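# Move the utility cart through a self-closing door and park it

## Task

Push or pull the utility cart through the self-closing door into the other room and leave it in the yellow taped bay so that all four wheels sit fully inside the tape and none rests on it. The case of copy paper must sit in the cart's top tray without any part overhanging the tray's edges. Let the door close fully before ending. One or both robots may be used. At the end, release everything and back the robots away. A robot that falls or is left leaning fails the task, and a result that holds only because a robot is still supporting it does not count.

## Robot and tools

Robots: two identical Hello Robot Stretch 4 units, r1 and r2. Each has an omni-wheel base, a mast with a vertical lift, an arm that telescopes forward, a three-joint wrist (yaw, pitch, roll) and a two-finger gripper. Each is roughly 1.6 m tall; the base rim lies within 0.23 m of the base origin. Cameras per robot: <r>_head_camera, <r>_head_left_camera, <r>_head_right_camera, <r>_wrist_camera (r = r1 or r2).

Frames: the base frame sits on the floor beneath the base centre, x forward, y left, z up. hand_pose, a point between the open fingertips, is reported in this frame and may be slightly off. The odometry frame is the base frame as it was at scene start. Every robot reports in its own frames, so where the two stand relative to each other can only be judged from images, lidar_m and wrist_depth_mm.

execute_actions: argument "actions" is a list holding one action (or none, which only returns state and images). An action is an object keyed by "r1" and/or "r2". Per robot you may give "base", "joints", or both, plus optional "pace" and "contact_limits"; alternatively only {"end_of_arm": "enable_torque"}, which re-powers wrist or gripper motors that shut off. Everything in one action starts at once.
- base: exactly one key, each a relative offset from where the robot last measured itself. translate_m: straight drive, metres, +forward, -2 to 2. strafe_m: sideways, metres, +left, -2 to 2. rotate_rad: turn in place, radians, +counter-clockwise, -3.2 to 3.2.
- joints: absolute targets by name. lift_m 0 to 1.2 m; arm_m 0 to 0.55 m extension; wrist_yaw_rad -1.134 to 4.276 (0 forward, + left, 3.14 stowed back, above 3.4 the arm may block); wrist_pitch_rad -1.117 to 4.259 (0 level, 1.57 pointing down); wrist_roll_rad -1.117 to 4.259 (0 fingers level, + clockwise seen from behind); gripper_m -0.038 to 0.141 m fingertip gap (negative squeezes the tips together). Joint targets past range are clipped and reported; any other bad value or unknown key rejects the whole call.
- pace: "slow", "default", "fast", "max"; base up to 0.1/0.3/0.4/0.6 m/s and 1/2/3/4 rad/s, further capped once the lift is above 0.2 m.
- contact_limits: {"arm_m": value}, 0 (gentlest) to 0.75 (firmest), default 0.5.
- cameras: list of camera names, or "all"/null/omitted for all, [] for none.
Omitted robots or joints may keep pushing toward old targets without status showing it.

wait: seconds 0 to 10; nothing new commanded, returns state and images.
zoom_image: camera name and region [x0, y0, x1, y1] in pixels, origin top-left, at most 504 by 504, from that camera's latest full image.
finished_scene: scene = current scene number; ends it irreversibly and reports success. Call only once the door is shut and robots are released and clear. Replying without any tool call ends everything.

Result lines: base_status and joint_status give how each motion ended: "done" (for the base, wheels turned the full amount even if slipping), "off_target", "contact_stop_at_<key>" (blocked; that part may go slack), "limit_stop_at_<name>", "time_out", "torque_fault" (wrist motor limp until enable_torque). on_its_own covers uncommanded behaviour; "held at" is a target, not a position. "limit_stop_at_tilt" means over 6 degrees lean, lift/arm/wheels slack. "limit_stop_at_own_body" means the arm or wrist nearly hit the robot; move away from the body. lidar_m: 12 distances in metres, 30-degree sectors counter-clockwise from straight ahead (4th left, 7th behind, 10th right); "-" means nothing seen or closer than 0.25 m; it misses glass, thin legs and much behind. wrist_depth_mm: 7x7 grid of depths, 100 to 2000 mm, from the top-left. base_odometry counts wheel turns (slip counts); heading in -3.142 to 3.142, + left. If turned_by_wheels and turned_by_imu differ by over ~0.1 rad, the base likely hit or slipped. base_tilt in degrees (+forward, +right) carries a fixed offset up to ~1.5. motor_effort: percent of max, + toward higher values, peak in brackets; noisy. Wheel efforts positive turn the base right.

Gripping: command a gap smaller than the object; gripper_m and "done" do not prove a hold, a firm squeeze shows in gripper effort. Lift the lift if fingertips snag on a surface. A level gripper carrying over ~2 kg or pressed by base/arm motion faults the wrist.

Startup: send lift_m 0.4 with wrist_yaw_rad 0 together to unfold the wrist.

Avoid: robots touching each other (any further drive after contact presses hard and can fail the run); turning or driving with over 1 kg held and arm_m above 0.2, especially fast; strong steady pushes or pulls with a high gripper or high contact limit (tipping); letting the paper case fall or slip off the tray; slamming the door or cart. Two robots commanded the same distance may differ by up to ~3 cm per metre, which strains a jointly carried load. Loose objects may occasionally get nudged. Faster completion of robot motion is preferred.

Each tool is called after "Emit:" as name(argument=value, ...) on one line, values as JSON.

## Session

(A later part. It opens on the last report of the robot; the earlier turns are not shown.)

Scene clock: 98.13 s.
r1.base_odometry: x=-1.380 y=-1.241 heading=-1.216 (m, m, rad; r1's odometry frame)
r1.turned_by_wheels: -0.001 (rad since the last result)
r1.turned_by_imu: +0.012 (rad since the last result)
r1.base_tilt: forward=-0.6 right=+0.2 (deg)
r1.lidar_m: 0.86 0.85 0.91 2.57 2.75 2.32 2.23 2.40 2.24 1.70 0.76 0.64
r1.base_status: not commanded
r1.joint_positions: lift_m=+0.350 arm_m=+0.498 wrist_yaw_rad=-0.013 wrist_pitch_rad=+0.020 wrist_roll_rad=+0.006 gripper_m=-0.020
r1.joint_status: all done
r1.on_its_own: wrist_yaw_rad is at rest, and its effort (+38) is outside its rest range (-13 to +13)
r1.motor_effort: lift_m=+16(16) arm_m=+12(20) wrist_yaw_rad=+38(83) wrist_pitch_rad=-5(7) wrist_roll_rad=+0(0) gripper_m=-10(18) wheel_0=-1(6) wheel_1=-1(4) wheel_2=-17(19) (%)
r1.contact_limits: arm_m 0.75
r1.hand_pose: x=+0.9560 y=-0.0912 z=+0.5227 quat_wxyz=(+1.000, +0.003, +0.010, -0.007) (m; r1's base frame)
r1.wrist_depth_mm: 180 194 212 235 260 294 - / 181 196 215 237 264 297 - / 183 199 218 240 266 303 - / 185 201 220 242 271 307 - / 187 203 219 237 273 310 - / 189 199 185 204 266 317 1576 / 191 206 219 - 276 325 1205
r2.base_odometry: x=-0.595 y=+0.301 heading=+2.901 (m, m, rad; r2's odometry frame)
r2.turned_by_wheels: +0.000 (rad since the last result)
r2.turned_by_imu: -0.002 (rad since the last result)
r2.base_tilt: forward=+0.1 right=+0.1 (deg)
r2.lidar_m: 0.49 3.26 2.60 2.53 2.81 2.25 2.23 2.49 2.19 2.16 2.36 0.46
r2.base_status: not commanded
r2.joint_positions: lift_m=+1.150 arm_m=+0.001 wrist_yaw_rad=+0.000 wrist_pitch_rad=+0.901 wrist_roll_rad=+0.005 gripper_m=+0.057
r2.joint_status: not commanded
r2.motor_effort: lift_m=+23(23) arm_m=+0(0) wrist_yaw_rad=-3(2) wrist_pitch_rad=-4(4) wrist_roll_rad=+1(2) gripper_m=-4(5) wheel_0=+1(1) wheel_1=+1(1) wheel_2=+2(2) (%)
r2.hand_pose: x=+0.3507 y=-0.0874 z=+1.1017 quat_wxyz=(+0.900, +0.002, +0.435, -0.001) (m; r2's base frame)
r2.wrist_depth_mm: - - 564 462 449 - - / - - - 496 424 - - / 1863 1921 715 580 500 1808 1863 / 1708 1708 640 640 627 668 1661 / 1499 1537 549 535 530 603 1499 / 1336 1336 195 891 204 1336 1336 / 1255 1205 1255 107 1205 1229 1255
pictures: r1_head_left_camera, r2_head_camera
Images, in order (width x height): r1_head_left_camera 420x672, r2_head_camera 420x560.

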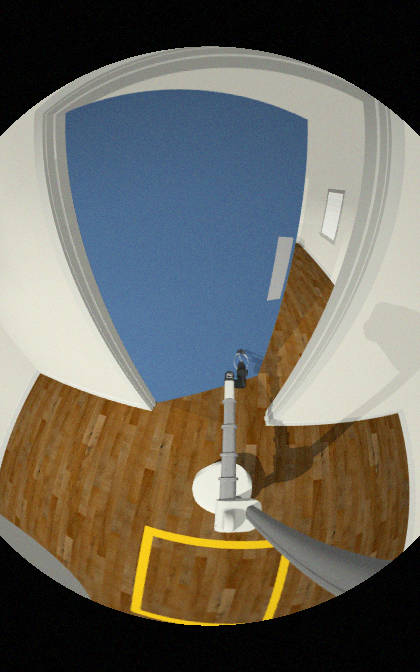

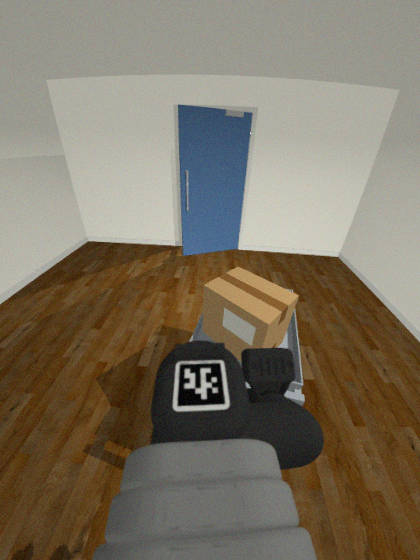

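Emit:
execute_actions(actions=[{"r1":{"base":{"translate_m":0.4},"joints":{"arm_m":0.05},"pace":"slow"}}], cameras=[])

Emit:
execute_actions(actions=[{"r1":{"base":{"strafe_m":0.14},"joints":{"wrist_yaw_rad":-0.7},"pace":"slow"}}], cameras=[])

Emit:
execute_actions(actions=[{"r1":{"base":{"translate_m":0.7},"pace":"slow"}}], cameras=["r1_head_left_camera","r2_head_camera"])

Scene clock: 111.70 s.
r1.base_odometry: x=-1.241 y=-1.616 heading=-1.216 (m, m, rad; r1's odometry frame)
r1.turned_by_wheels: -0.001 (rad since the last result)
r1.turned_by_imu: -0.007 (rad since the last result)
r1.base_tilt: forward=-0.7 right=+0.3 (deg)
r1.lidar_m: 0.46 0.45 0.52 1.01 2.72 2.71 2.65 2.84 2.26 0.54 0.38 0.54
r1.base_status: done
r1.joint_positions: lift_m=+0.350 arm_m=+0.049 wrist_yaw_rad=-0.023 wrist_pitch_rad=+0.022 wrist_roll_rad=+0.006 gripper_m=-0.020
r1.joint_status: all done
r1.on_its_own: wrist_yaw_rad is at rest, and its effort (+66) is outside its rest range (-13 to +13)
r1.motor_effort: lift_m=+16(16) arm_m=+5(11) wrist_yaw_rad=+66(65) wrist_pitch_rad=-11(12) wrist_roll_rad=+0(0) gripper_m=-12(15) wheel_0=+3(12) wheel_1=+5(11) wheel_2=-18(25) (%)
r1.hand_pose: x=+0.5063 y=-0.0941 z=+0.5221 quat_wxyz=(+1.000, +0.003, +0.011, -0.012) (m; r1's base frame)
r1.wrist_depth_mm: 183 195 211 230 252 278 309 / 185 197 215 234 255 282 314 / 186 201 217 236 258 286 319 / 190 203 220 239 262 291 325 / 191 205 220 232 266 296 330 / 193 202 187 204 186 300 854 / 195 202 220 - 271 307 1118
r2.base_odometry: x=-0.595 y=+0.301 heading=+2.901 (m, m, rad; r2's odometry frame)
r2.turned_by_wheels: +0.000 (rad since the last result)
r2.turned_by_imu: -0.002 (rad since the last result)
r2.base_tilt: forward=+0.4 right=+0.1 (deg)
r2.lidar_m: 0.46 3.27 2.59 2.54 2.82 2.27 2.24 2.51 2.20 2.13 2.34 0.48
r2.base_status: not commanded
r2.joint_positions: lift_m=+1.150 arm_m=+0.001 wrist_yaw_rad=+0.000 wrist_pitch_rad=+0.901 wrist_roll_rad=+0.005 gripper_m=+0.057
r2.joint_status: not commanded
r2.motor_effort: lift_m=+23(23) arm_m=-1(1) wrist_yaw_rad=-3(2) wrist_pitch_rad=-4(3) wrist_roll_rad=+2(0) gripper_m=-3(4) wheel_0=+1(1) wheel_1=+1(1) wheel_2=+2(2) (%)
r2.hand_pose: x=+0.3507 y=-0.0874 z=+1.1017 quat_wxyz=(+0.900, +0.002, +0.435, -0.001) (m; r2's base frame)
r2.wrist_depth_mm: - - 559 459 452 - - / - - - 500 424 - - / 1921 1863 707 580 504 1808 1921 / 1708 1661 640 640 627 668 1661 / 1499 1464 549 539 535 603 1499 / 1336 1366 195 878 204 1336 1366 / 1255 1229 1229 107 1229 1229 1255
pictures: none
No camera images: the call's "cameras" was empty. Leave "cameras" out to get every camera's image.

Scene clock: 115.73 s.
torque_fault: r1.wrist_yaw_rad switched itself off since the last result.
r1.base_odometry: x=-1.110 y=-1.567 heading=-1.217 (m, m, rad; r1's odometry frame)
r1.turned_by_wheels: -0.001 (rad since the last result)
r1.turned_by_imu: -0.003 (rad since the last result)
r1.base_tilt: forward=-0.7 right=+0.3 (deg)
r1.lidar_m: 0.26 0.28 0.41 1.09 2.56 2.70 2.64 2.79 2.40 0.53 0.37 0.29
r1.base_status: done
r1.joint_positions: lift_m=+0.350 arm_m=+0.049 wrist_yaw_rad=-1.124 wrist_pitch_rad=+0.021 wrist_roll_rad=+0.006 gripper_m=-0.020
r1.joint_status: wrist_yaw_rad torque_fault (moved -1.101 of -0.677)
r1.on_its_own: wrist_yaw_rad is off since a torque_fault, until you send "end_of_arm": "enable_torque" (your -0.700 is given up)
r1.motor_effort: lift_m=+17(17) arm_m=+4(5) wrist_yaw_rad=-1(99) wrist_pitch_rad=-7(14) wrist_roll_rad=+0(0) gripper_m=-14(18) wheel_0=-5(8) wheel_1=+5(9) wheel_2=-7(15) (%)
r1.hand_pose: x=+0.2659 y=-0.2979 z=+0.5225 quat_wxyz=(+0.846, +0.008, +0.007, -0.533) (m; r1's base frame)
r1.wrist_depth_mm: 108 132 178 265 402 382 1863 / 108 134 181 272 410 389 1863 / 109 136 185 277 399 394 1863 / 111 138 187 285 402 394 1921 / 112 140 190 236 413 397 1863 / 112 135 181 193 186 1397 1661 / 114 130 168 - 413 1078 1229
r2.base_odometry: x=-0.595 y=+0.301 heading=+2.901 (m, m, rad; r2's odometry frame)
r2.turned_by_wheels: +0.000 (rad since the last result)
r2.turned_by_imu: -0.001 (rad since the last result)
r2.base_tilt: forward=+0.2 right=+0.1 (deg)
r2.lidar_m: 0.48 3.22 2.57 2.54 2.83 2.27 2.24 2.49 2.20 2.18 2.36 0.48
r2.base_status: not commanded
r2.joint_positions: lift_m=+1.150 arm_m=+0.001 wrist_yaw_rad=+0.000 wrist_pitch_rad=+0.901 wrist_roll_rad=+0.005 gripper_m=+0.057
r2.joint_status: not commanded
r2.motor_effort: lift_m=+23(23) arm_m=-1(1) wrist_yaw_rad=-2(3) wrist_pitch_rad=-3(3) wrist_roll_rad=+1(2) gripper_m=-4(4) wheel_0=+1(1) wheel_1=+1(1) wheel_2=+2(2) (%)
r2.hand_pose: x=+0.3507 y=-0.0874 z=+1.1017 quat_wxyz=(+0.900, +0.002, +0.435, -0.001) (m; r2's base frame)
r2.wrist_depth_mm: - - 564 459 449 - - / - - - 496 424 - - / 1921 1863 707 585 504 1808 1921 / 1661 1708 640 640 627 668 1661 / 1499 1499 549 535 530 597 1464 / 1336 1366 195 891 204 1308 1366 / 1255 1229 1255 107 1229 1229 1255
pictures: none
No camera images: the call's "cameras" was empty. Leave "cameras" out to get every camera's image.

not run: a stop came earlier in this reply.

Emit:
execute_actions(actions=[{"r1":{"end_of_arm":"enable_torque"}}], cameras=[])

Emit:
execute_actions(actions=[{"r1":{"base":{"translate_m":0.7},"joints":{"arm_m":0.0},"pace":"slow"}}], cameras=["r1_head_left_camera","r2_head_camera"])

Scene clock: 121.87 s.
r1.base_odometry: x=-1.110 y=-1.567 heading=-1.217 (m, m, rad; r1's odometry frame)
r1.turned_by_wheels: +0.000 (rad since the last result)
r1.turned_by_imu: -0.002 (rad since the last result)
r1.base_tilt: forward=-0.7 right=+0.2 (deg)
r1.lidar_m: 0.25 0.29 0.41 1.05 2.57 2.71 2.62 2.81 2.42 0.54 0.37 0.26
r1.base_status: not commanded
r1.joint_positions: lift_m=+0.350 arm_m=+0.049 wrist_yaw_rad=-1.125 wrist_pitch_rad=+0.020 wrist_roll_rad=+0.006 gripper_m=-0.020
r1.joint_status: not commanded
r1.end_of_arm: enable_torque: each motor that was off is on again
r1.on_its_own: wrist_yaw_rad is held at -1.121, not at your -0.700, since a torque_fault
r1.motor_effort: lift_m=+17(17) arm_m=+4(4) wrist_yaw_rad=+11(11) wrist_pitch_rad=-6(6) wrist_roll_rad=+1(0) gripper_m=-12(17) wheel_0=-4(4) wheel_1=+3(3) wheel_2=-8(8) (%)
r1.hand_pose: x=+0.2655 y=-0.2980 z=+0.5225 quat_wxyz=(+0.846, +0.008, +0.007, -0.534) (m; r1's base frame)
r1.wrist_depth_mm: - 122 164 244 387 387 1921 / 104 124 167 248 387 389 1863 / 105 126 170 254 392 392 1921 / 107 128 173 259 399 397 1921 / 107 129 176 219 402 1863 1921 / 106 130 165 190 186 1430 1708 / 106 120 155 - 407 1078 1229
r2.base_odometry: x=-0.595 y=+0.301 heading=+2.901 (m, m, rad; r2's odometry frame)
r2.turned_by_wheels: +0.000 (rad since the last result)
r2.turned_by_imu: -0.001 (rad since the last result)
r2.base_tilt: forward=+0.3 right=+0.1 (deg)
r2.lidar_m: 0.48 3.22 2.60 2.52 2.82 2.28 2.24 2.49 2.22 2.13 2.38 0.46
r2.base_status: not commanded
r2.joint_positions: lift_m=+1.150 arm_m=+0.001 wrist_yaw_rad=+0.000 wrist_pitch_rad=+0.901 wrist_roll_rad=+0.005 gripper_m=+0.057
r2.joint_status: not commanded
r2.motor_effort: lift_m=+23(23) arm_m=+0(1) wrist_yaw_rad=-2(2) wrist_pitch_rad=-3(2) wrist_roll_rad=+2(0) gripper_m=-3(3) wheel_0=+1(1) wheel_1=+1(1) wheel_2=+2(2) (%)
r2.hand_pose: x=+0.3507 y=-0.0874 z=+1.1017 quat_wxyz=(+0.900, +0.002, +0.435, -0.001) (m; r2's base frame)
r2.wrist_depth_mm: - - 559 459 452 - - / - - - 500 424 - - / 1921 1921 715 580 500 1808 1863 / 1661 1661 640 640 627 676 1661 / 1499 1499 549 539 530 603 1499 / 1336 1366 195 878 204 1336 1366 / 1255 1229 1229 107 1205 1229 1255
pictures: none
No camera images: the call's "cameras" was empty. Leave "cameras" out to get every camera's image.

Scene clock: 130.13 s.
r1.base_odometry: x=-0.868 y=-2.223 heading=-1.217 (m, m, rad; r1's odometry frame)
r1.turned_by_wheels: +0.001 (rad since the last result)
r1.turned_by_imu: +0.023 (rad since the last result)
r1.base_tilt: forward=-0.6 right=+0.2 (deg)
r1.lidar_m: 0.29 0.25 - 0.25 0.31 3.35 3.33 0.74 0.66 2.40 2.63 3.89
r1.base_status: done
r1.joint_positions: lift_m=+0.350 arm_m=+0.000 wrist_yaw_rad=-1.121 wrist_pitch_rad=+0.021 wrist_roll_rad=+0.006 gripper_m=-0.019
r1.joint_status: all done
r1.on_its_own: wrist_yaw_rad is held at -1.121, not at your -0.700, since a torque_fault
r1.motor_effort: lift_m=+19(19) arm_m=+3(7) wrist_yaw_rad=+0(15) wrist_pitch_rad=-7(11) wrist_roll_rad=+1(0) gripper_m=-18(17) wheel_0=+7(28) wheel_1=+14(32) wheel_2=-13(35) (%)
r1.hand_pose: x=+0.2170 y=-0.2978 z=+0.5223 quat_wxyz=(+0.847, +0.008, +0.007, -0.532) (m; r1's base frame)
r1.wrist_depth_mm: - - - - - - 1983 / - - - - - - 1921 / - - - - - - 1983 / - - - - - - 1983 / - - - - - - 1983 / 1464 1464 186 206 1430 1708 1661 / 1098 1042 1160 - 1160 1138 1229
r2.base_odometry: x=-0.595 y=+0.301 heading=+2.901 (m, m, rad; r2's odometry frame)
r2.turned_by_wheels: +0.000 (rad since the last result)
r2.turned_by_imu: -0.002 (rad since the last result)
r2.base_tilt: forward=+0.2 right=+0.1 (deg)
r2.lidar_m: 0.47 3.28 2.60 2.50 2.79 2.28 2.25 2.48 2.19 2.16 2.35 0.45
r2.base_status: not commanded
r2.joint_positions: lift_m=+1.150 arm_m=+0.001 wrist_yaw_rad=+0.000 wrist_pitch_rad=+0.901 wrist_roll_rad=+0.005 gripper_m=+0.057
r2.joint_status: not commanded
r2.motor_effort: lift_m=+23(23) arm_m=-1(1) wrist_yaw_rad=-1(1) wrist_pitch_rad=-3(5) wrist_roll_rad=+2(2) gripper_m=-4(4) wheel_0=+1(1) wheel_1=+1(1) wheel_2=+2(2) (%)
r2.hand_pose: x=+0.3507 y=-0.0874 z=+1.1017 quat_wxyz=(+0.900, +0.002, +0.435, -0.001) (m; r2's base frame)
r2.wrist_depth_mm: - - 559 459 452 - - / - - - 496 427 - - / 1921 1921 715 580 504 1808 1863 / 1661 1708 640 640 627 668 1661 / 1499 1499 549 535 530 603 1499 / 1336 1336 195 878 204 1336 1336 / 1255 1205 1229 107 1205 1255 1255
pictures: r1_head_left_camera, r2_head_camera
Images, in order (width x height): r1_head_left_camera 420x672, r2_head_camera 420x560.

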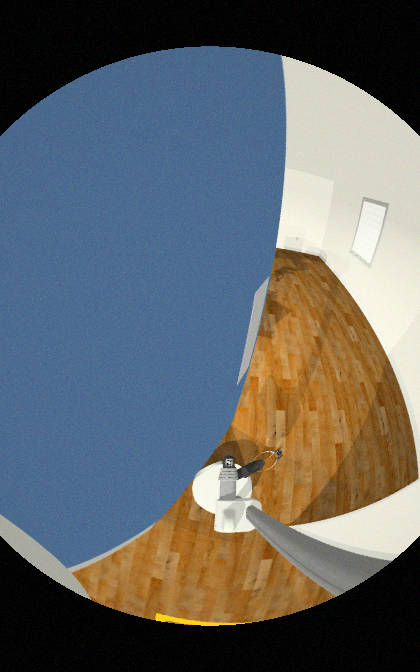

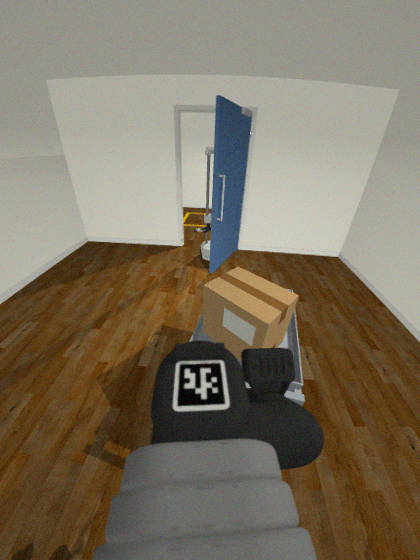

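Emit:
execute_actions(actions=[{"r1":{"base":{"translate_m":0.5},"pace":"slow"}}], cameras=[])

Emit:
execute_actions(actions=[{"r1":{"base":{"strafe_m":0.6},"pace":"slow"}}], cameras=["r1_head_left_camera","r1_head_right_camera","r2_head_camera"])

Scene clock: 143.23 s.
r1.base_odometry: x=-0.694 y=-2.692 heading=-1.216 (m, m, rad; r1's odometry frame)
r1.turned_by_wheels: +0.001 (rad since the last result)
r1.turned_by_imu: -0.003 (rad since the last result)
r1.base_tilt: forward=-0.7 right=+0.2 (deg)
r1.lidar_m: 1.52 2.95 0.25 0.25 0.25 0.43 3.83 1.05 1.41 2.47 2.68 3.98
r1.base_status: done
r1.joint_positions: lift_m=+0.350 arm_m=+0.000 wrist_yaw_rad=-1.121 wrist_pitch_rad=+0.021 wrist_roll_rad=+0.006 gripper_m=-0.019
r1.joint_status: not commanded
r1.on_its_own: wrist_yaw_rad is held at -1.121, not at your -0.700, since a torque_fault
r1.motor_effort: lift_m=+19(19) arm_m=+3(3) wrist_yaw_rad=+0(1) wrist_pitch_rad=-7(7) wrist_roll_rad=+1(0) gripper_m=-20(17) wheel_0=+4(7) wheel_1=+11(19) wheel_2=-8(17) (%)
r1.hand_pose: x=+0.2170 y=-0.2978 z=+0.5223 quat_wxyz=(+0.847, +0.008, +0.007, -0.532) (m; r1's base frame)
r1.wrist_depth_mm: - - - - - - - / - - - - - - 1983 / - - - - - - 1983 / - - - - - - - / - - - - - - - / 1464 1499 186 206 1430 1708 1708 / 1078 1042 1160 - 1160 1160 1205
r2.base_odometry: x=-0.595 y=+0.301 heading=+2.901 (m, m, rad; r2's odometry frame)
r2.turned_by_wheels: +0.000 (rad since the last result)
r2.turned_by_imu: -0.002 (rad since the last result)
r2.base_tilt: forward=+0.3 right=+0.1 (deg)
r2.lidar_m: 0.45 3.23 2.59 2.54 2.81 2.26 2.24 2.50 2.22 2.17 2.35 0.47
r2.base_status: not commanded
r2.joint_positions: lift_m=+1.150 arm_m=+0.001 wrist_yaw_rad=+0.000 wrist_pitch_rad=+0.901 wrist_roll_rad=+0.005 gripper_m=+0.057
r2.joint_status: not commanded
r2.motor_effort: lift_m=+23(23) arm_m=-1(1) wrist_yaw_rad=-1(2) wrist_pitch_rad=-4(5) wrist_roll_rad=+2(4) gripper_m=-2(3) wheel_0=+1(1) wheel_1=+1(1) wheel_2=+2(2) (%)
r2.hand_pose: x=+0.3507 y=-0.0874 z=+1.1017 quat_wxyz=(+0.900, +0.002, +0.435, -0.001) (m; r2's base frame)
r2.wrist_depth_mm: - - 564 459 449 - - / - - - 496 427 - - / 1921 1863 715 580 504 1808 1863 / 1661 1661 640 640 627 668 1661 / 1537 1499 549 539 525 597 1499 / 1366 1366 195 878 204 1336 1336 / 1255 1229 1255 107 1229 1229 1255
pictures: none
No camera images: the call's "cameras" was empty. Leave "cameras" out to get every camera's image.

Scene clock: 150.43 s.
r1.base_odometry: x=-0.132 y=-2.483 heading=-1.216 (m, m, rad; r1's odometry frame)
r1.turned_by_wheels: +0.000 (rad since the last result)
r1.turned_by_imu: -0.287 (rad since the last result)
r1.base_tilt: forward=-0.6 right=+0.2 (deg)
r1.lidar_m: 1.51 3.29 0.28 0.25 - 0.25 0.33 3.84 1.32 2.13 2.89 3.55
r1.base_status: done
r1.joint_positions: lift_m=+0.350 arm_m=+0.000 wrist_yaw_rad=-1.121 wrist_pitch_rad=+0.020 wrist_roll_rad=+0.006 gripper_m=-0.019
r1.joint_status: not commanded
r1.on_its_own: wrist_yaw_rad is held at -1.121, not at your -0.700, since a torque_fault
r1.motor_effort: lift_m=+19(19) arm_m=+3(3) wrist_yaw_rad=-1(3) wrist_pitch_rad=-7(8) wrist_roll_rad=+0(0) gripper_m=-17(17) wheel_0=-13(24) wheel_1=+11(33) wheel_2=+6(11) (%)
r1.hand_pose: x=+0.2170 y=-0.2978 z=+0.5223 quat_wxyz=(+0.847, +0.008, +0.007, -0.532) (m; r1's base frame)
r1.wrist_depth_mm: - - - - - - - / - - - - - - - / - - - - - - - / - - - - - - - / - - - - - - - / 1464 1464 185 206 1430 1708 1708 / 1078 1042 1205 - 1138 1160 1205
r2.base_odometry: x=-0.595 y=+0.301 heading=+2.901 (m, m, rad; r2's odometry frame)
r2.turned_by_wheels: +0.000 (rad since the last result)
r2.turned_by_imu: -0.002 (rad since the last result)
r2.base_tilt: forward=+0.2 right=+0.1 (deg)
r2.lidar_m: 0.44 3.28 2.59 2.53 2.83 2.26 2.24 2.50 2.18 2.16 2.33 0.46
r2.base_status: not commanded
r2.joint_positions: lift_m=+1.150 arm_m=+0.001 wrist_yaw_rad=+0.000 wrist_pitch_rad=+0.901 wrist_roll_rad=+0.005 gripper_m=+0.057
r2.joint_status: not commanded
r2.motor_effort: lift_m=+23(23) arm_m=-1(1) wrist_yaw_rad=-2(2) wrist_pitch_rad=-3(3) wrist_roll_rad=+2(1) gripper_m=-3(4) wheel_0=+1(1) wheel_1=+1(1) wheel_2=+2(2) (%)
r2.hand_pose: x=+0.3507 y=-0.0874 z=+1.1017 quat_wxyz=(+0.900, +0.002, +0.435, -0.001) (m; r2's base frame)
r2.wrist_depth_mm: - - 559 455 452 - - / - - - 496 424 - - / 1921 1921 707 580 500 1808 1863 / 1661 1708 640 640 627 676 1708 / 1499 1499 549 539 530 603 1499 / 1366 1366 194 891 204 1336 1366 / 1255 1229 1255 107 1205 1229 1255
pictures: r1_head_left_camera, r1_head_right_camera, r2_head_camera
Images, in order (width x height): r1_head_left_camera 420x672, r1_head_right_camera 420x672, r2_head_camera 420x560.

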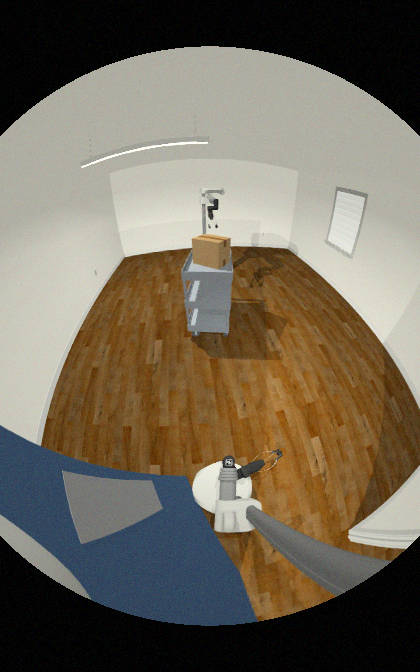

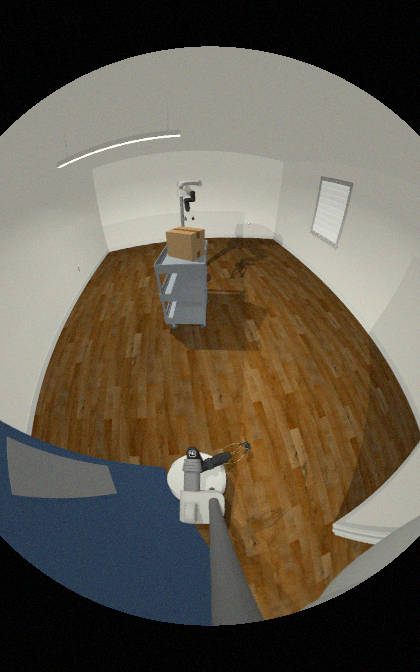

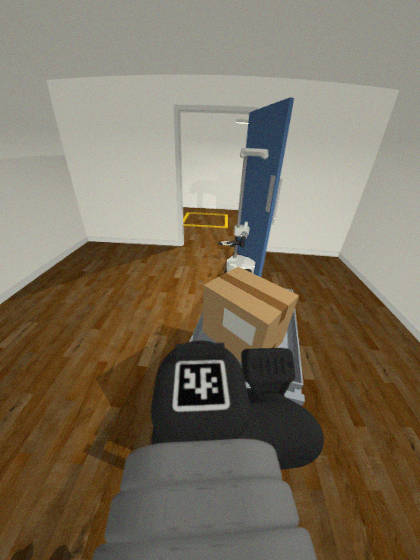

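Emit:
execute_actions(actions=[{"r1":{"base":{"strafe_m":0.4},"joints":{"wrist_yaw_rad":0.3},"pace":"slow"}}], cameras=["r1_head_left_camera","r1_head_camera","r2_head_camera"])

Scene clock: 161.10 s.
r1.base_odometry: x=+0.242 y=-2.345 heading=-1.216 (m, m, rad; r1's odometry frame)
r1.turned_by_wheels: +0.000 (rad since the last result)
r1.turned_by_imu: -0.495 (rad since the last result)
r1.base_tilt: forward=-0.6 right=+0.2 (deg)
r1.lidar_m: 3.68 1.40 3.05 2.02 0.25 1.85 0.25 0.34 3.99 1.43 2.60 2.95
r1.base_status: done
r1.joint_positions: lift_m=+0.350 arm_m=+0.000 wrist_yaw_rad=+0.300 wrist_pitch_rad=+0.020 wrist_roll_rad=+0.006 gripper_m=-0.019
r1.joint_status: all done
r1.motor_effort: lift_m=+19(19) arm_m=+3(3) wrist_yaw_rad=-1(6) wrist_pitch_rad=-6(6) wrist_roll_rad=+1(0) gripper_m=-17(16) wheel_0=-30(32) wheel_1=+17(32) wheel_2=+14(14) (%)
r1.hand_pose: x=+0.4718 y=+0.0017 z=+0.5223 quat_wxyz=(+0.989, +0.002, +0.011, +0.149) (m; r1's base frame)
r1.wrist_depth_mm: - - - - - - - / 1098 1138 - - - - - / - - - - - - - / - 1160 - - - - - / - 1661 - - - - - / 1160 1160 186 206 1397 1618 1618 / 1098 1060 1160 - 1138 1138 1182
r2.base_odometry: x=-0.595 y=+0.301 heading=+2.901 (m, m, rad; r2's odometry frame)
r2.turned_by_wheels: +0.000 (rad since the last result)
r2.turned_by_imu: -0.002 (rad since the last result)
r2.base_tilt: forward=+0.2 right=+0.2 (deg)
r2.lidar_m: 0.45 3.26 2.61 2.55 2.80 2.26 2.22 2.49 2.19 2.17 2.35 0.46
r2.base_status: not commanded
r2.joint_positions: lift_m=+1.150 arm_m=+0.001 wrist_yaw_rad=+0.000 wrist_pitch_rad=+0.901 wrist_roll_rad=+0.005 gripper_m=+0.057
r2.joint_status: not commanded
r2.motor_effort: lift_m=+22(23) arm_m=+0(0) wrist_yaw_rad=-1(1) wrist_pitch_rad=-3(5) wrist_roll_rad=+1(3) gripper_m=-4(4) wheel_0=+1(1) wheel_1=+1(1) wheel_2=+2(2) (%)
r2.hand_pose: x=+0.3507 y=-0.0874 z=+1.1017 quat_wxyz=(+0.900, +0.002, +0.435, -0.001) (m; r2's base frame)
r2.wrist_depth_mm: - - 559 459 452 - - / - - - 496 424 - - / 1863 1921 715 580 504 1808 1921 / 1708 1661 640 640 627 668 1708 / 1499 1499 549 539 530 597 1499 / 1366 1366 195 891 204 1336 1336 / 1255 1255 1255 107 1229 1255 1255
pictures: r1_head_camera, r1_head_left_camera, r2_head_camera
Images, in order (width x height): r1_head_camera 420x560, r1_head_left_camera 420x672, r2_head_camera 420x560.

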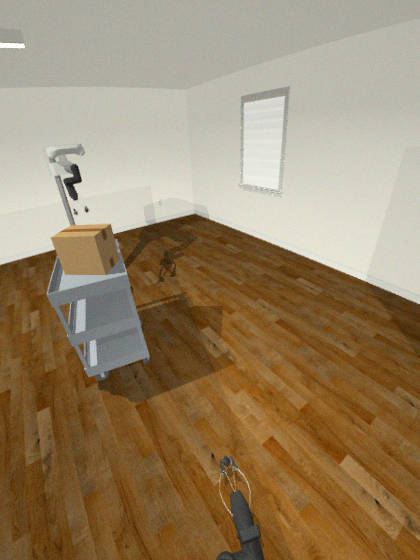

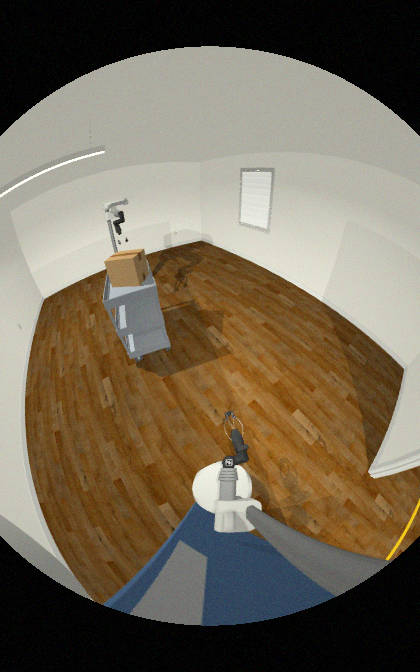

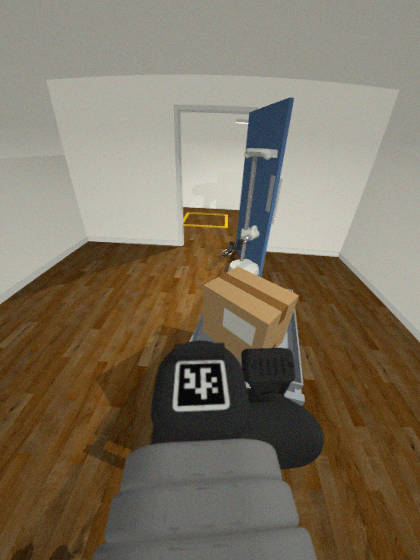

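Emit:
execute_actions(actions=[{"r1":{"base":{"rotate_rad":0.78},"pace":"slow"}}], cameras=[])

Emit:
execute_actions(actions=[{"r1":{"base":{"translate_m":0.2},"pace":"slow"}}], cameras=["r1_head_left_camera","r1_head_right_camera","r2_head_camera"])

Scene clock: 177.83 s.
r1.base_odometry: x=+0.241 y=-2.349 heading=-1.143 (m, m, rad; r1's odometry frame)
r1.turned_by_wheels: +0.073 (rad since the last result)
r1.turned_by_imu: +0.062 (rad since the last result)
r1.base_tilt: forward=-0.7 right=+0.2 (deg)
r1.lidar_m: 3.84 1.38 2.83 1.98 0.25 1.91 0.25 0.36 4.01 1.42 2.90 2.98
r1.base_status: rotate_rad contact_stop (by the wheels' count: +0.073 of +0.780)
r1.joint_positions: lift_m=+0.350 arm_m=+0.000 wrist_yaw_rad=+0.300 wrist_pitch_rad=+0.020 wrist_roll_rad=+0.006 gripper_m=-0.019
r1.joint_status: not commanded
r1.on_its_own: the wheels are slack since a contact_stop
r1.motor_effort: lift_m=+19(19) arm_m=+2(2) wrist_yaw_rad=-1(2) wrist_pitch_rad=-7(7) wrist_roll_rad=+0(1) gripper_m=-18(18) wheel_0=+0(34) wheel_1=+0(29) wheel_2=+0(11) (%)
r1.hand_pose: x=+0.4718 y=+0.0018 z=+0.5223 quat_wxyz=(+0.989, +0.002, +0.011, +0.149) (m; r1's base frame)
r1.wrist_depth_mm: - - - - - - - / - 1160 1430 - - - - / - - - - - - - / - 1182 - - - - - / - 1808 1808 - - - - / 1430 1182 186 206 1397 1661 1618 / 1098 1060 1182 - 1138 1160 1205
r2.base_odometry: x=-0.595 y=+0.301 heading=+2.901 (m, m, rad; r2's odometry frame)
r2.turned_by_wheels: +0.000 (rad since the last result)
r2.turned_by_imu: -0.001 (rad since the last result)
r2.base_tilt: forward=+0.2 right=+0.1 (deg)
r2.lidar_m: 0.48 3.23 2.61 2.53 2.82 2.25 2.19 2.47 2.22 2.15 2.35 0.49
r2.base_status: not commanded
r2.joint_positions: lift_m=+1.150 arm_m=+0.001 wrist_yaw_rad=+0.000 wrist_pitch_rad=+0.901 wrist_roll_rad=+0.005 gripper_m=+0.057
r2.joint_status: not commanded
r2.motor_effort: lift_m=+23(23) arm_m=-1(0) wrist_yaw_rad=-2(2) wrist_pitch_rad=-3(5) wrist_roll_rad=+2(1) gripper_m=-5(3) wheel_0=+1(1) wheel_1=+1(1) wheel_2=+2(2) (%)
r2.hand_pose: x=+0.3507 y=-0.0874 z=+1.1017 quat_wxyz=(+0.900, +0.002, +0.435, -0.001) (m; r2's base frame)
r2.wrist_depth_mm: - - 559 459 452 - - / - - - 496 427 - - / 1921 1921 715 580 504 1808 1921 / 1661 1661 640 647 621 668 1661 / 1499 1499 549 535 530 597 1499 / 1336 1366 195 891 204 1336 1366 / 1255 1229 1255 107 1229 1229 1281
pictures: none
No camera images: the call's "cameras" was empty. Leave "cameras" out to get every camera's image.

not run: a stop came earlier in this reply.

Emit:
execute_actions(actions=[{"r1":{"base":{"translate_m":0.2},"pace":"slow"}}], cameras=[])

Emit:
execute_actions(actions=[{"r1":{"base":{"strafe_m":0.3},"pace":"slow"}}], cameras=["r1_head_left_camera","r1_head_right_camera","r2_head_camera"])

Scene clock: 186.80 s.
r1.base_odometry: x=+0.324 y=-2.531 heading=-1.142 (m, m, rad; r1's odometry frame)
r1.turned_by_wheels: +0.001 (rad since the last result)
r1.turned_by_imu: -0.002 (rad since the last result)
r1.base_tilt: forward=-0.7 right=+0.2 (deg)
r1.lidar_m: 3.70 1.22 3.02 2.09 1.96 0.25 0.25 0.40 1.47 1.55 2.78 2.85
r1.base_status: done
r1.joint_positions: lift_m=+0.350 arm_m=+0.000 wrist_yaw_rad=+0.300 wrist_pitch_rad=+0.020 wrist_roll_rad=+0.006 gripper_m=-0.019
r1.joint_status: not commanded
r1.motor_effort: lift_m=+19(19) arm_m=+3(3) wrist_yaw_rad=-1(0) wrist_pitch_rad=-6(6) wrist_roll_rad=+0(0) gripper_m=-16(18) wheel_0=+3(11) wheel_1=+9(9) wheel_2=-4(10) (%)
r1.hand_pose: x=+0.4718 y=+0.0017 z=+0.5223 quat_wxyz=(+0.989, +0.002, +0.011, +0.149) (m; r1's base frame)
r1.wrist_depth_mm: - 1182 - - - - - / 946 960 - - - - - / - - - - - - - / 960 991 - - - - - / - 1921 - - - - - / 976 976 186 206 1430 1618 1661 / 1008 1060 1098 - 1160 1160 1205
r2.base_odometry: x=-0.595 y=+0.301 heading=+2.901 (m, m, rad; r2's odometry frame)
r2.turned_by_wheels: +0.000 (rad since the last result)
r2.turned_by_imu: -0.002 (rad since the last result)
r2.base_tilt: forward=+0.2 right=+0.1 (deg)
r2.lidar_m: 0.45 3.24 2.59 2.53 2.79 2.27 2.23 2.50 2.18 2.17 2.37 0.49
r2.base_status: not commanded
r2.joint_positions: lift_m=+1.150 arm_m=+0.001 wrist_yaw_rad=+0.000 wrist_pitch_rad=+0.901 wrist_roll_rad=+0.005 gripper_m=+0.057
r2.joint_status: not commanded
r2.motor_effort: lift_m=+23(23) arm_m=-1(1) wrist_yaw_rad=-2(2) wrist_pitch_rad=-2(3) wrist_roll_rad=+2(2) gripper_m=-3(3) wheel_0=+1(1) wheel_1=+1(1) wheel_2=+2(2) (%)
r2.hand_pose: x=+0.3507 y=-0.0874 z=+1.1017 quat_wxyz=(+0.900, +0.002, +0.435, -0.001) (m; r2's base frame)
r2.wrist_depth_mm: - - 559 462 449 - - / - - - 500 427 - - / 1921 1863 715 580 500 1808 1863 / 1661 1708 640 640 621 668 1708 / 1499 1499 549 535 535 597 1499 / 1336 1366 195 891 204 1336 1336 / 1255 1229 1229 107 1205 1229 1255
pictures: none
No camera images: the call's "cameras" was empty. Leave "cameras" out to get every camera's image.

Scene clock: 190.93 s.
r1.base_odometry: x=+0.597 y=-2.407 heading=-1.142 (m, m, rad; r1's odometry frame)
r1.turned_by_wheels: +0.000 (rad since the last result)
r1.turned_by_imu: -0.001 (rad since the last result)
r1.base_tilt: forward=-0.6 right=+0.3 (deg)
r1.lidar_m: 1.12 1.08 2.63 1.82 1.71 1.73 1.40 1.20 0.73 0.59 3.04 3.11
r1.base_status: done
r1.joint_positions: lift_m=+0.350 arm_m=+0.000 wrist_yaw_rad=+0.300 wrist_pitch_rad=+0.020 wrist_roll_rad=+0.006 gripper_m=-0.019
r1.joint_status: not commanded
r1.motor_effort: lift_m=+19(19) arm_m=+2(3) wrist_yaw_rad=-1(1) wrist_pitch_rad=-7(7) wrist_roll_rad=+0(0) gripper_m=-18(17) wheel_0=-6(11) wheel_1=+6(12) wheel_2=+1(7) (%)
r1.hand_pose: x=+0.4718 y=+0.0017 z=+0.5223 quat_wxyz=(+0.989, +0.002, +0.011, +0.149) (m; r1's base frame)
r1.wrist_depth_mm: - - 1078 - - - - / - 866 878 - - - - / - - - - - - - / - 866 904 - - - - / - - 1863 1499 - - - / 1464 891 186 206 1397 1661 1661 / 1098 904 904 - 1160 1160 1205
r2.base_odometry: x=-0.595 y=+0.301 heading=+2.901 (m, m, rad; r2's odometry frame)
r2.turned_by_wheels: +0.000 (rad since the last result)
r2.turned_by_imu: -0.001 (rad since the last result)
r2.base_tilt: forward=+0.2 right=+0.1 (deg)
r2.lidar_m: 0.46 3.27 2.58 2.53 2.81 2.26 2.24 2.47 2.20 2.16 2.38 0.49
r2.base_status: not commanded
r2.joint_positions: lift_m=+1.150 arm_m=+0.001 wrist_yaw_rad=+0.000 wrist_pitch_rad=+0.901 wrist_roll_rad=+0.005 gripper_m=+0.057
r2.joint_status: not commanded
r2.motor_effort: lift_m=+23(23) arm_m=+0(0) wrist_yaw_rad=-2(2) wrist_pitch_rad=-4(5) wrist_roll_rad=+2(0) gripper_m=-3(4) wheel_0=+1(1) wheel_1=+1(1) wheel_2=+2(2) (%)
r2.hand_pose: x=+0.3507 y=-0.0874 z=+1.1017 quat_wxyz=(+0.900, +0.002, +0.435, -0.001) (m; r2's base frame)
r2.wrist_depth_mm: - - 559 459 449 - - / - - - 496 427 - - / 1863 1921 707 580 500 1756 1921 / 1708 1661 640 647 627 668 1661 / 1499 1499 549 535 535 603 1464 / 1366 1366 195 904 204 1336 1336 / 1255 1229 1255 107 1229 1255 1255
pictures: r1_head_left_camera, r1_head_right_camera, r2_head_camera
Images, in order (width x height): r1_head_left_camera 420x672, r1_head_right_camera 420x672, r2_head_camera 420x560.

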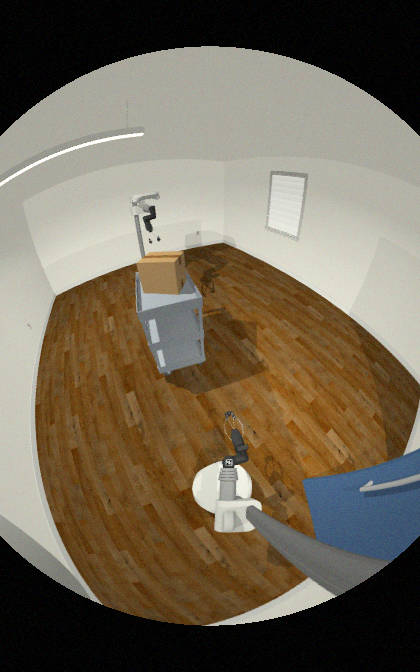

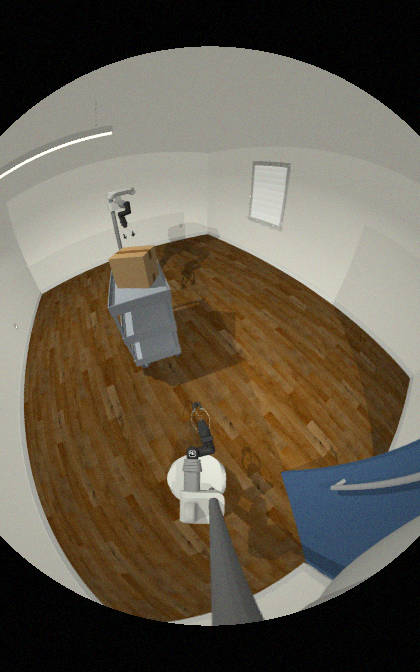

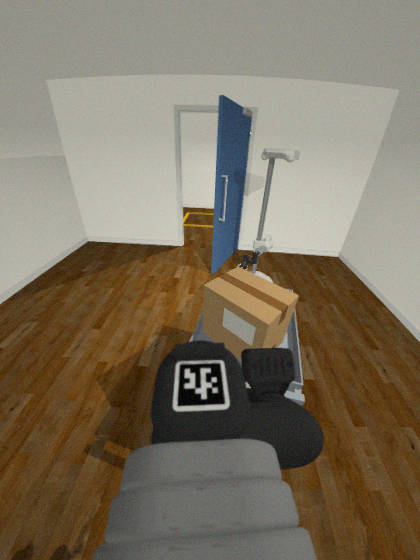

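Emit:
execute_actions(actions=[{"r1":{"base":{"rotate_rad":-1.9},"joints":{"wrist_yaw_rad":0,"gripper_m":0.1,"lift_m":0.8}}}], cameras=["r1_head_left_camera","r1_head_camera","r2_head_camera"])

Scene clock: 209.00 s.
r1.base_odometry: x=+0.597 y=-2.407 heading=-3.041 (m, m, rad; r1's odometry frame)
r1.turned_by_wheels: -1.899 (rad since the last result)
r1.turned_by_imu: -1.922 (rad since the last result)
r1.base_tilt: forward=-0.7 right=+0.2 (deg)
r1.lidar_m: 1.45 2.22 3.02 3.32 1.11 1.10 2.16 1.72 1.71 1.67 1.33 1.29
r1.base_status: done
r1.joint_positions: lift_m=+0.800 arm_m=+0.000 wrist_yaw_rad=+0.000 wrist_pitch_rad=+0.020 wrist_roll_rad=+0.006 gripper_m=+0.100
r1.joint_status: all done
r1.motor_effort: lift_m=+22(18) arm_m=+3(3) wrist_yaw_rad=-2(6) wrist_pitch_rad=-7(7) wrist_roll_rad=+0(0) gripper_m=+0(20) wheel_0=+5(2) wheel_1=+4(12) wheel_2=+6(12) (%)
r1.hand_pose: x=+0.4589 y=-0.0874 z=+0.9721 quat_wxyz=(+1.000, +0.003, +0.010, +0.000) (m; r1's base frame)
r1.wrist_depth_mm: - 1921 1576 1336 1118 976 878 / - - 1576 1336 1118 991 878 / - 1983 1576 1336 1138 1008 891 / - 1983 1618 1336 1160 1008 891 / - - 1537 1336 1118 1008 904 / - 1983 1537 1308 229 1008 917 / 1921 1921 1756 - 1160 991 904
r2.base_odometry: x=-0.595 y=+0.301 heading=+2.901 (m, m, rad; r2's odometry frame)
r2.turned_by_wheels: +0.000 (rad since the last result)
r2.turned_by_imu: -0.003 (rad since the last result)
r2.base_tilt: forward=+0.2 right=+0.1 (deg)
r2.lidar_m: 0.48 3.21 2.60 2.55 2.78 2.28 2.23 2.48 2.19 2.16 2.35 0.49
r2.base_status: not commanded
r2.joint_positions: lift_m=+1.150 arm_m=+0.001 wrist_yaw_rad=+0.000 wrist_pitch_rad=+0.901 wrist_roll_rad=+0.005 gripper_m=+0.057
r2.joint_status: not commanded
r2.motor_effort: lift_m=+23(23) arm_m=-1(0) wrist_yaw_rad=-1(1) wrist_pitch_rad=-4(4) wrist_roll_rad=+1(1) gripper_m=-4(3) wheel_0=+1(1) wheel_1=+1(1) wheel_2=+2(2) (%)
r2.hand_pose: x=+0.3507 y=-0.0874 z=+1.1017 quat_wxyz=(+0.900, +0.002, +0.435, -0.001) (m; r2's base frame)
r2.wrist_depth_mm: - - 559 459 452 - - / - - - 496 424 - - / 1983 1863 715 580 504 1808 1863 / 1661 1661 640 640 627 676 1708 / 1537 1537 549 539 530 603 1499 / 1366 1397 195 878 204 1336 1366 / 1255 1229 1255 107 1229 1229 1255
pictures: r1_head_camera, r1_head_left_camera, r2_head_camera
Images, in order (width x height): r1_head_camera 420x560, r1_head_left_camera 420x672, r2_head_camera 420x560.

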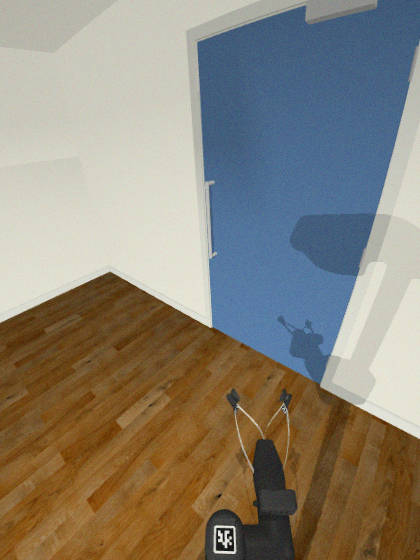

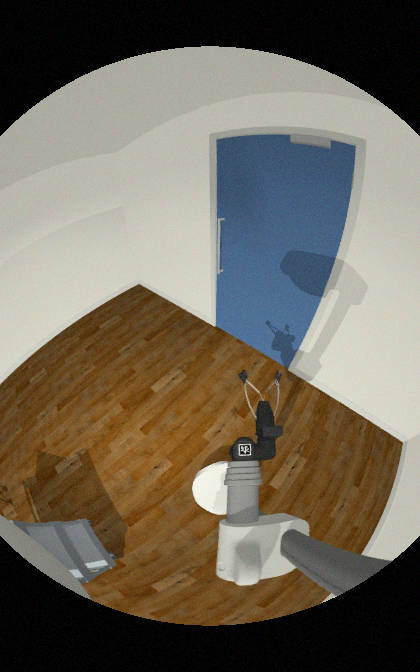

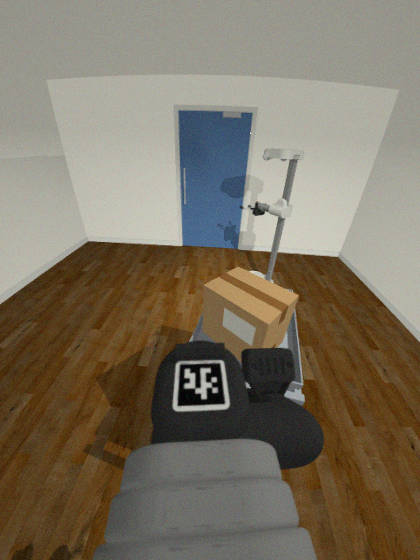

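Emit:
execute_actions(actions=[{"r1":{"base":{"rotate_rad":-0.6}}}], cameras=[])

Emit:
execute_actions(actions=[{"r1":{"base":{"strafe_m":0.8}}}], cameras=["r1_head_left_camera","r1_head_camera","r1_wrist_camera"])

Scene clock: 220.93 s.
r1.base_odometry: x=+0.597 y=-2.407 heading=+2.644 (m, m, rad; r1's odometry frame)
r1.turned_by_wheels: -0.599 (rad since the last result)
r1.turned_by_imu: -0.607 (rad since the last result)
r1.base_tilt: forward=-0.7 right=+0.3 (deg)
r1.lidar_m: 1.29 1.41 2.01 3.05 3.26 1.09 1.10 2.30 1.76 1.71 1.77 1.34
r1.base_status: done
r1.joint_positions: lift_m=+0.800 arm_m=+0.000 wrist_yaw_rad=+0.000 wrist_pitch_rad=+0.020 wrist_roll_rad=+0.006 gripper_m=+0.100
r1.joint_status: not commanded
r1.motor_effort: lift_m=+22(22) arm_m=+2(3) wrist_yaw_rad=-1(1) wrist_pitch_rad=-7(7) wrist_roll_rad=+0(0) gripper_m=-1(3) wheel_0=+5(6) wheel_1=+4(10) wheel_2=+5(11) (%)
r1.hand_pose: x=+0.4589 y=-0.0874 z=+0.9721 quat_wxyz=(+1.000, +0.003, +0.010, +0.000) (m; r1's base frame)
r1.wrist_depth_mm: 1078 1078 1060 1078 1060 1060 1060 / 1098 1078 1078 1078 1078 1060 1060 / 1098 1098 1098 1078 1078 1078 1078 / 1118 1098 1098 1118 1078 1078 1078 / 1098 1118 1118 1118 1098 1098 1098 / 1138 1118 1118 1118 229 1118 1098 / 1160 1138 1138 - 1118 1098 1118
r2.base_odometry: x=-0.595 y=+0.301 heading=+2.901 (m, m, rad; r2's odometry frame)
r2.turned_by_wheels: +0.000 (rad since the last result)
r2.turned_by_imu: -0.001 (rad since the last result)
r2.base_tilt: forward=+0.2 right=+0.1 (deg)
r2.lidar_m: 0.47 3.25 2.59 2.54 2.82 2.24 2.22 2.52 2.18 2.18 2.36 0.47
r2.base_status: not commanded
r2.joint_positions: lift_m=+1.150 arm_m=+0.001 wrist_yaw_rad=+0.000 wrist_pitch_rad=+0.901 wrist_roll_rad=+0.005 gripper_m=+0.057
r2.joint_status: not commanded
r2.motor_effort: lift_m=+23(23) arm_m=-1(1) wrist_yaw_rad=-3(3) wrist_pitch_rad=-4(3) wrist_roll_rad=+1(0) gripper_m=-4(2) wheel_0=+1(1) wheel_1=+1(1) wheel_2=+2(2) (%)
r2.hand_pose: x=+0.3507 y=-0.0874 z=+1.1017 quat_wxyz=(+0.900, +0.002, +0.435, -0.001) (m; r2's base frame)
r2.wrist_depth_mm: - - 564 459 452 - - / - - - 492 424 - - / 1921 1921 707 580 504 1808 1863 / 1708 1661 640 647 627 676 1661 / 1499 1499 549 535 530 597 1499 / 1336 1366 195 891 204 1336 1336 / 1255 1229 1255 107 1205 1229 1281
pictures: none
No camera images: the call's "cameras" was empty. Leave "cameras" out to get every camera's image.

Scene clock: 224.93 s.
r1.base_odometry: x=+0.215 y=-3.109 heading=+2.644 (m, m, rad; r1's odometry frame)
r1.turned_by_wheels: +0.000 (rad since the last result)
r1.turned_by_imu: +0.000 (rad since the last result)
r1.base_tilt: forward=-0.7 right=+0.2 (deg)
r1.lidar_m: 1.33 1.46 2.13 2.26 2.42 3.48 1.02 1.06 2.54 2.49 1.83 1.42
r1.base_status: done
r1.joint_positions: lift_m=+0.800 arm_m=+0.000 wrist_yaw_rad=+0.000 wrist_pitch_rad=+0.020 wrist_roll_rad=+0.006 gripper_m=+0.100
r1.joint_status: not commanded
r1.motor_effort: lift_m=+22(22) arm_m=+3(2) wrist_yaw_rad=-1(1) wrist_pitch_rad=-7(6) wrist_roll_rad=+0(0) gripper_m=-2(1) wheel_0=-2(10) wheel_1=+3(13) wheel_2=+0(3) (%)
r1.hand_pose: x=+0.4589 y=-0.0874 z=+0.9721 quat_wxyz=(+1.000, +0.003, +0.010, +0.000) (m; r1's base frame)
r1.wrist_depth_mm: 1138 1138 1118 1118 1098 1098 1118 / 1118 1118 1118 1138 1098 1118 1118 / 1182 1160 1138 1160 1118 1118 1118 / 1182 1160 1160 1160 1160 1138 1138 / 1160 1182 1182 1160 1160 1160 1118 / 1182 1205 1160 1160 229 1160 1138 / 1205 1205 1182 - 1160 1160 1160
r2.base_odometry: x=-0.595 y=+0.301 heading=+2.901 (m, m, rad; r2's odometry frame)
r2.turned_by_wheels: +0.000 (rad since the last result)
r2.turned_by_imu: -0.001 (rad since the last result)
r2.base_tilt: forward=+0.2 right=+0.1 (deg)
r2.lidar_m: 0.45 3.28 2.60 2.51 2.78 2.28 2.25 2.49 2.19 2.16 2.36 0.48
r2.base_status: not commanded
r2.joint_positions: lift_m=+1.150 arm_m=+0.001 wrist_yaw_rad=+0.000 wrist_pitch_rad=+0.901 wrist_roll_rad=+0.005 gripper_m=+0.057
r2.joint_status: not commanded
r2.motor_effort: lift_m=+23(23) arm_m=+0(1) wrist_yaw_rad=-2(3) wrist_pitch_rad=-2(3) wrist_roll_rad=+1(2) gripper_m=-4(4) wheel_0=+1(1) wheel_1=+1(1) wheel_2=+2(2) (%)
r2.hand_pose: x=+0.3507 y=-0.0874 z=+1.1017 quat_wxyz=(+0.900, +0.002, +0.435, -0.001) (m; r2's base frame)
r2.wrist_depth_mm: - - 564 462 452 - - / - - - 500 427 - - / 1921 1863 707 580 504 1808 1921 / 1661 1661 640 640 627 668 1661 / 1499 1499 549 539 535 603 1499 / 1366 1366 194 891 204 1336 1366 / 1255 1229 1255 107 1229 1229 1255
pictures: r1_head_camera, r1_head_left_camera, r1_wrist_camera
Images, in order (width x height): r1_head_camera 420x560, r1_head_left_camera 420x672, r1_wrist_camera 616x392.

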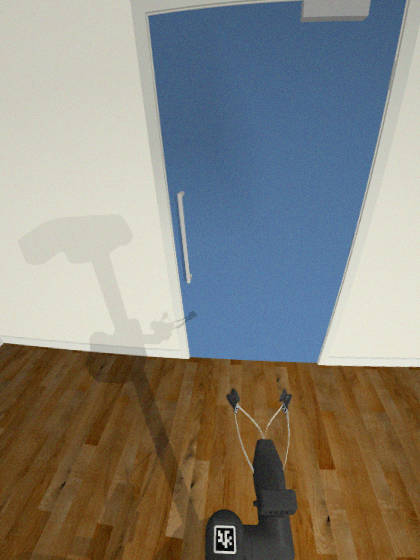

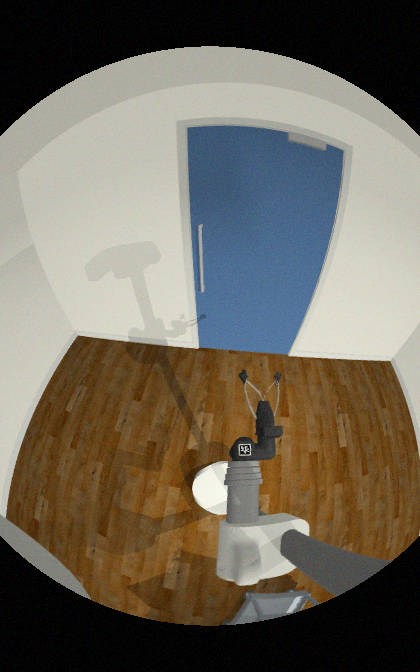

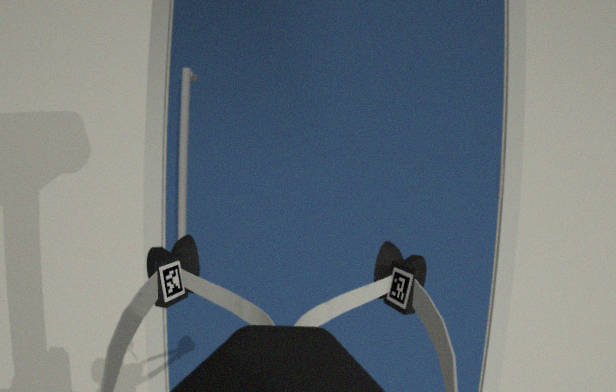

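Emit:
execute_actions(actions=[{"r1":{"base":{"strafe_m":0.27},"joints":{"lift_m":0.87}}}], cameras=[])

Emit:
execute_actions(actions=[{"r1":{"base":{"translate_m":0.6}}}], cameras=["r1_head_camera","r1_wrist_camera"])

Scene clock: 232.57 s.
r1.base_odometry: x=+0.086 y=-3.347 heading=+2.644 (m, m, rad; r1's odometry frame)
r1.turned_by_wheels: +0.000 (rad since the last result)
r1.turned_by_imu: -0.001 (rad since the last result)
r1.base_tilt: forward=-0.6 right=+0.3 (deg)
r1.lidar_m: 1.33 1.46 2.04 1.98 2.12 3.04 1.52 1.14 2.84 2.76 1.84 1.42
r1.base_status: done
r1.joint_positions: lift_m=+0.870 arm_m=+0.000 wrist_yaw_rad=+0.000 wrist_pitch_rad=+0.020 wrist_roll_rad=+0.006 gripper_m=+0.100
r1.joint_status: all done
r1.motor_effort: lift_m=+22(25) arm_m=+3(3) wrist_yaw_rad=-1(1) wrist_pitch_rad=-7(6) wrist_roll_rad=+0(0) gripper_m=-2(1) wheel_0=-2(10) wheel_1=+2(13) wheel_2=+0(0) (%)
r1.hand_pose: x=+0.4589 y=-0.0874 z=+1.0421 quat_wxyz=(+1.000, +0.003, +0.010, +0.000) (m; r1's base frame)
r1.wrist_depth_mm: 1160 1138 1138 1160 1138 1118 1118 / 1182 1160 1138 1138 1138 1138 1118 / 1182 1160 1160 1160 1160 1160 1138 / 1182 1182 1182 1182 1160 1182 1160 / 1205 1182 1205 1182 1182 1182 1160 / 1229 1205 1182 1182 229 1182 1205 / 1229 1205 1229 - 1205 1182 1182
r2.base_odometry: x=-0.595 y=+0.301 heading=+2.901 (m, m, rad; r2's odometry frame)
r2.turned_by_wheels: +0.000 (rad since the last result)
r2.turned_by_imu: -0.001 (rad since the last result)
r2.base_tilt: forward=+0.3 right=+0.1 (deg)
r2.lidar_m: 0.49 3.25 2.62 2.53 2.80 2.27 2.24 2.49 2.20 2.16 2.37 0.49
r2.base_status: not commanded
r2.joint_positions: lift_m=+1.150 arm_m=+0.001 wrist_yaw_rad=+0.000 wrist_pitch_rad=+0.901 wrist_roll_rad=+0.005 gripper_m=+0.057
r2.joint_status: not commanded
r2.motor_effort: lift_m=+23(23) arm_m=-1(1) wrist_yaw_rad=-2(1) wrist_pitch_rad=-4(3) wrist_roll_rad=+2(0) gripper_m=-4(5) wheel_0=+1(1) wheel_1=+1(1) wheel_2=+2(2) (%)
r2.hand_pose: x=+0.3507 y=-0.0874 z=+1.1017 quat_wxyz=(+0.900, +0.002, +0.435, -0.001) (m; r2's base frame)
r2.wrist_depth_mm: - - 559 459 452 - - / - - 1983 496 424 - - / 1921 1863 715 585 500 1808 1921 / 1708 1661 640 640 627 668 1708 / 1499 1499 549 535 530 597 1499 / 1366 1366 195 891 204 1308 1336 / 1255 1229 1255 107 1229 1229 1255
pictures: none
No camera images: the call's "cameras" was empty. Leave "cameras" out to get every camera's image.

Scene clock: 236.03 s.
r1.base_odometry: x=-0.441 y=-3.060 heading=+2.644 (m, m, rad; r1's odometry frame)
r1.turned_by_wheels: +0.000 (rad since the last result)
r1.turned_by_imu: -0.001 (rad since the last result)
r1.base_tilt: forward=-0.6 right=+0.2 (deg)
r1.lidar_m: 0.73 0.85 1.26 1.94 2.07 3.03 1.82 1.68 2.87 2.43 1.07 0.83
r1.base_status: done
r1.joint_positions: lift_m=+0.870 arm_m=+0.000 wrist_yaw_rad=+0.000 wrist_pitch_rad=+0.020 wrist_roll_rad=+0.006 gripper_m=+0.100
r1.joint_status: not commanded
r1.motor_effort: lift_m=+21(22) arm_m=+2(2) wrist_yaw_rad=-1(1) wrist_pitch_rad=-7(6) wrist_roll_rad=+0(0) gripper_m=-2(1) wheel_0=+5(12) wheel_1=+4(9) wheel_2=-4(15) (%)
r1.hand_pose: x=+0.4589 y=-0.0874 z=+1.0421 quat_wxyz=(+1.000, +0.003, +0.010, +0.000) (m; r1's base frame)
r1.wrist_depth_mm: 559 559 554 554 559 554 544 / 564 569 559 559 559 554 554 / 574 569 559 564 564 564 559 / 574 574 569 574 574 569 564 / 585 580 569 580 574 569 564 / 591 585 574 580 229 574 574 / 597 591 580 - 591 585 580
r2.base_odometry: x=-0.595 y=+0.301 heading=+2.901 (m, m, rad; r2's odometry frame)
r2.turned_by_wheels: +0.000 (rad since the last result)
r2.turned_by_imu: -0.001 (rad since the last result)
r2.base_tilt: forward=+0.2 right=+0.1 (deg)
r2.lidar_m: 0.47 3.27 2.62 2.51 2.79 2.26 2.23 2.48 2.20 2.17 2.36 0.48
r2.base_status: not commanded
r2.joint_positions: lift_m=+1.150 arm_m=+0.001 wrist_yaw_rad=+0.000 wrist_pitch_rad=+0.901 wrist_roll_rad=+0.005 gripper_m=+0.057
r2.joint_status: not commanded
r2.motor_effort: lift_m=+23(23) arm_m=+0(1) wrist_yaw_rad=-2(2) wrist_pitch_rad=-4(4) wrist_roll_rad=+3(1) gripper_m=-4(3) wheel_0=+1(1) wheel_1=+1(1) wheel_2=+2(2) (%)
r2.hand_pose: x=+0.3507 y=-0.0874 z=+1.1017 quat_wxyz=(+0.900, +0.002, +0.435, -0.001) (m; r2's base frame)
r2.wrist_depth_mm: - - 559 462 449 - - / - - - 496 427 - - / 1921 1921 715 580 504 1756 1863 / 1708 1708 640 647 627 661 1661 / 1499 1499 549 535 530 597 1499 / 1336 1366 195 878 204 1336 1366 / 1229 1205 1229 107 1205 1229 1229
pictures: r1_head_camera, r1_wrist_camera
Images, in order (width x height): r1_head_camera 420x560, r1_wrist_camera 616x392.

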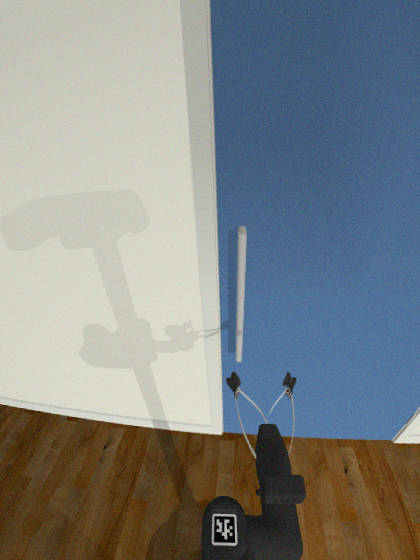

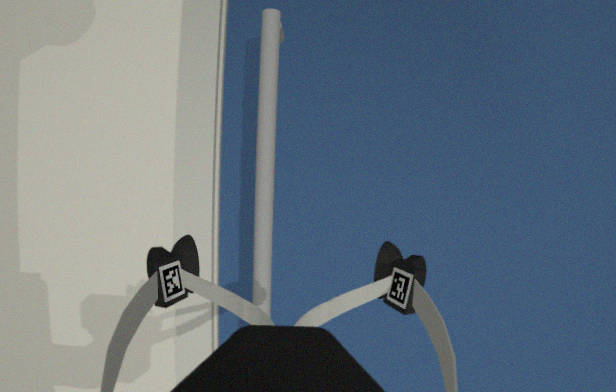

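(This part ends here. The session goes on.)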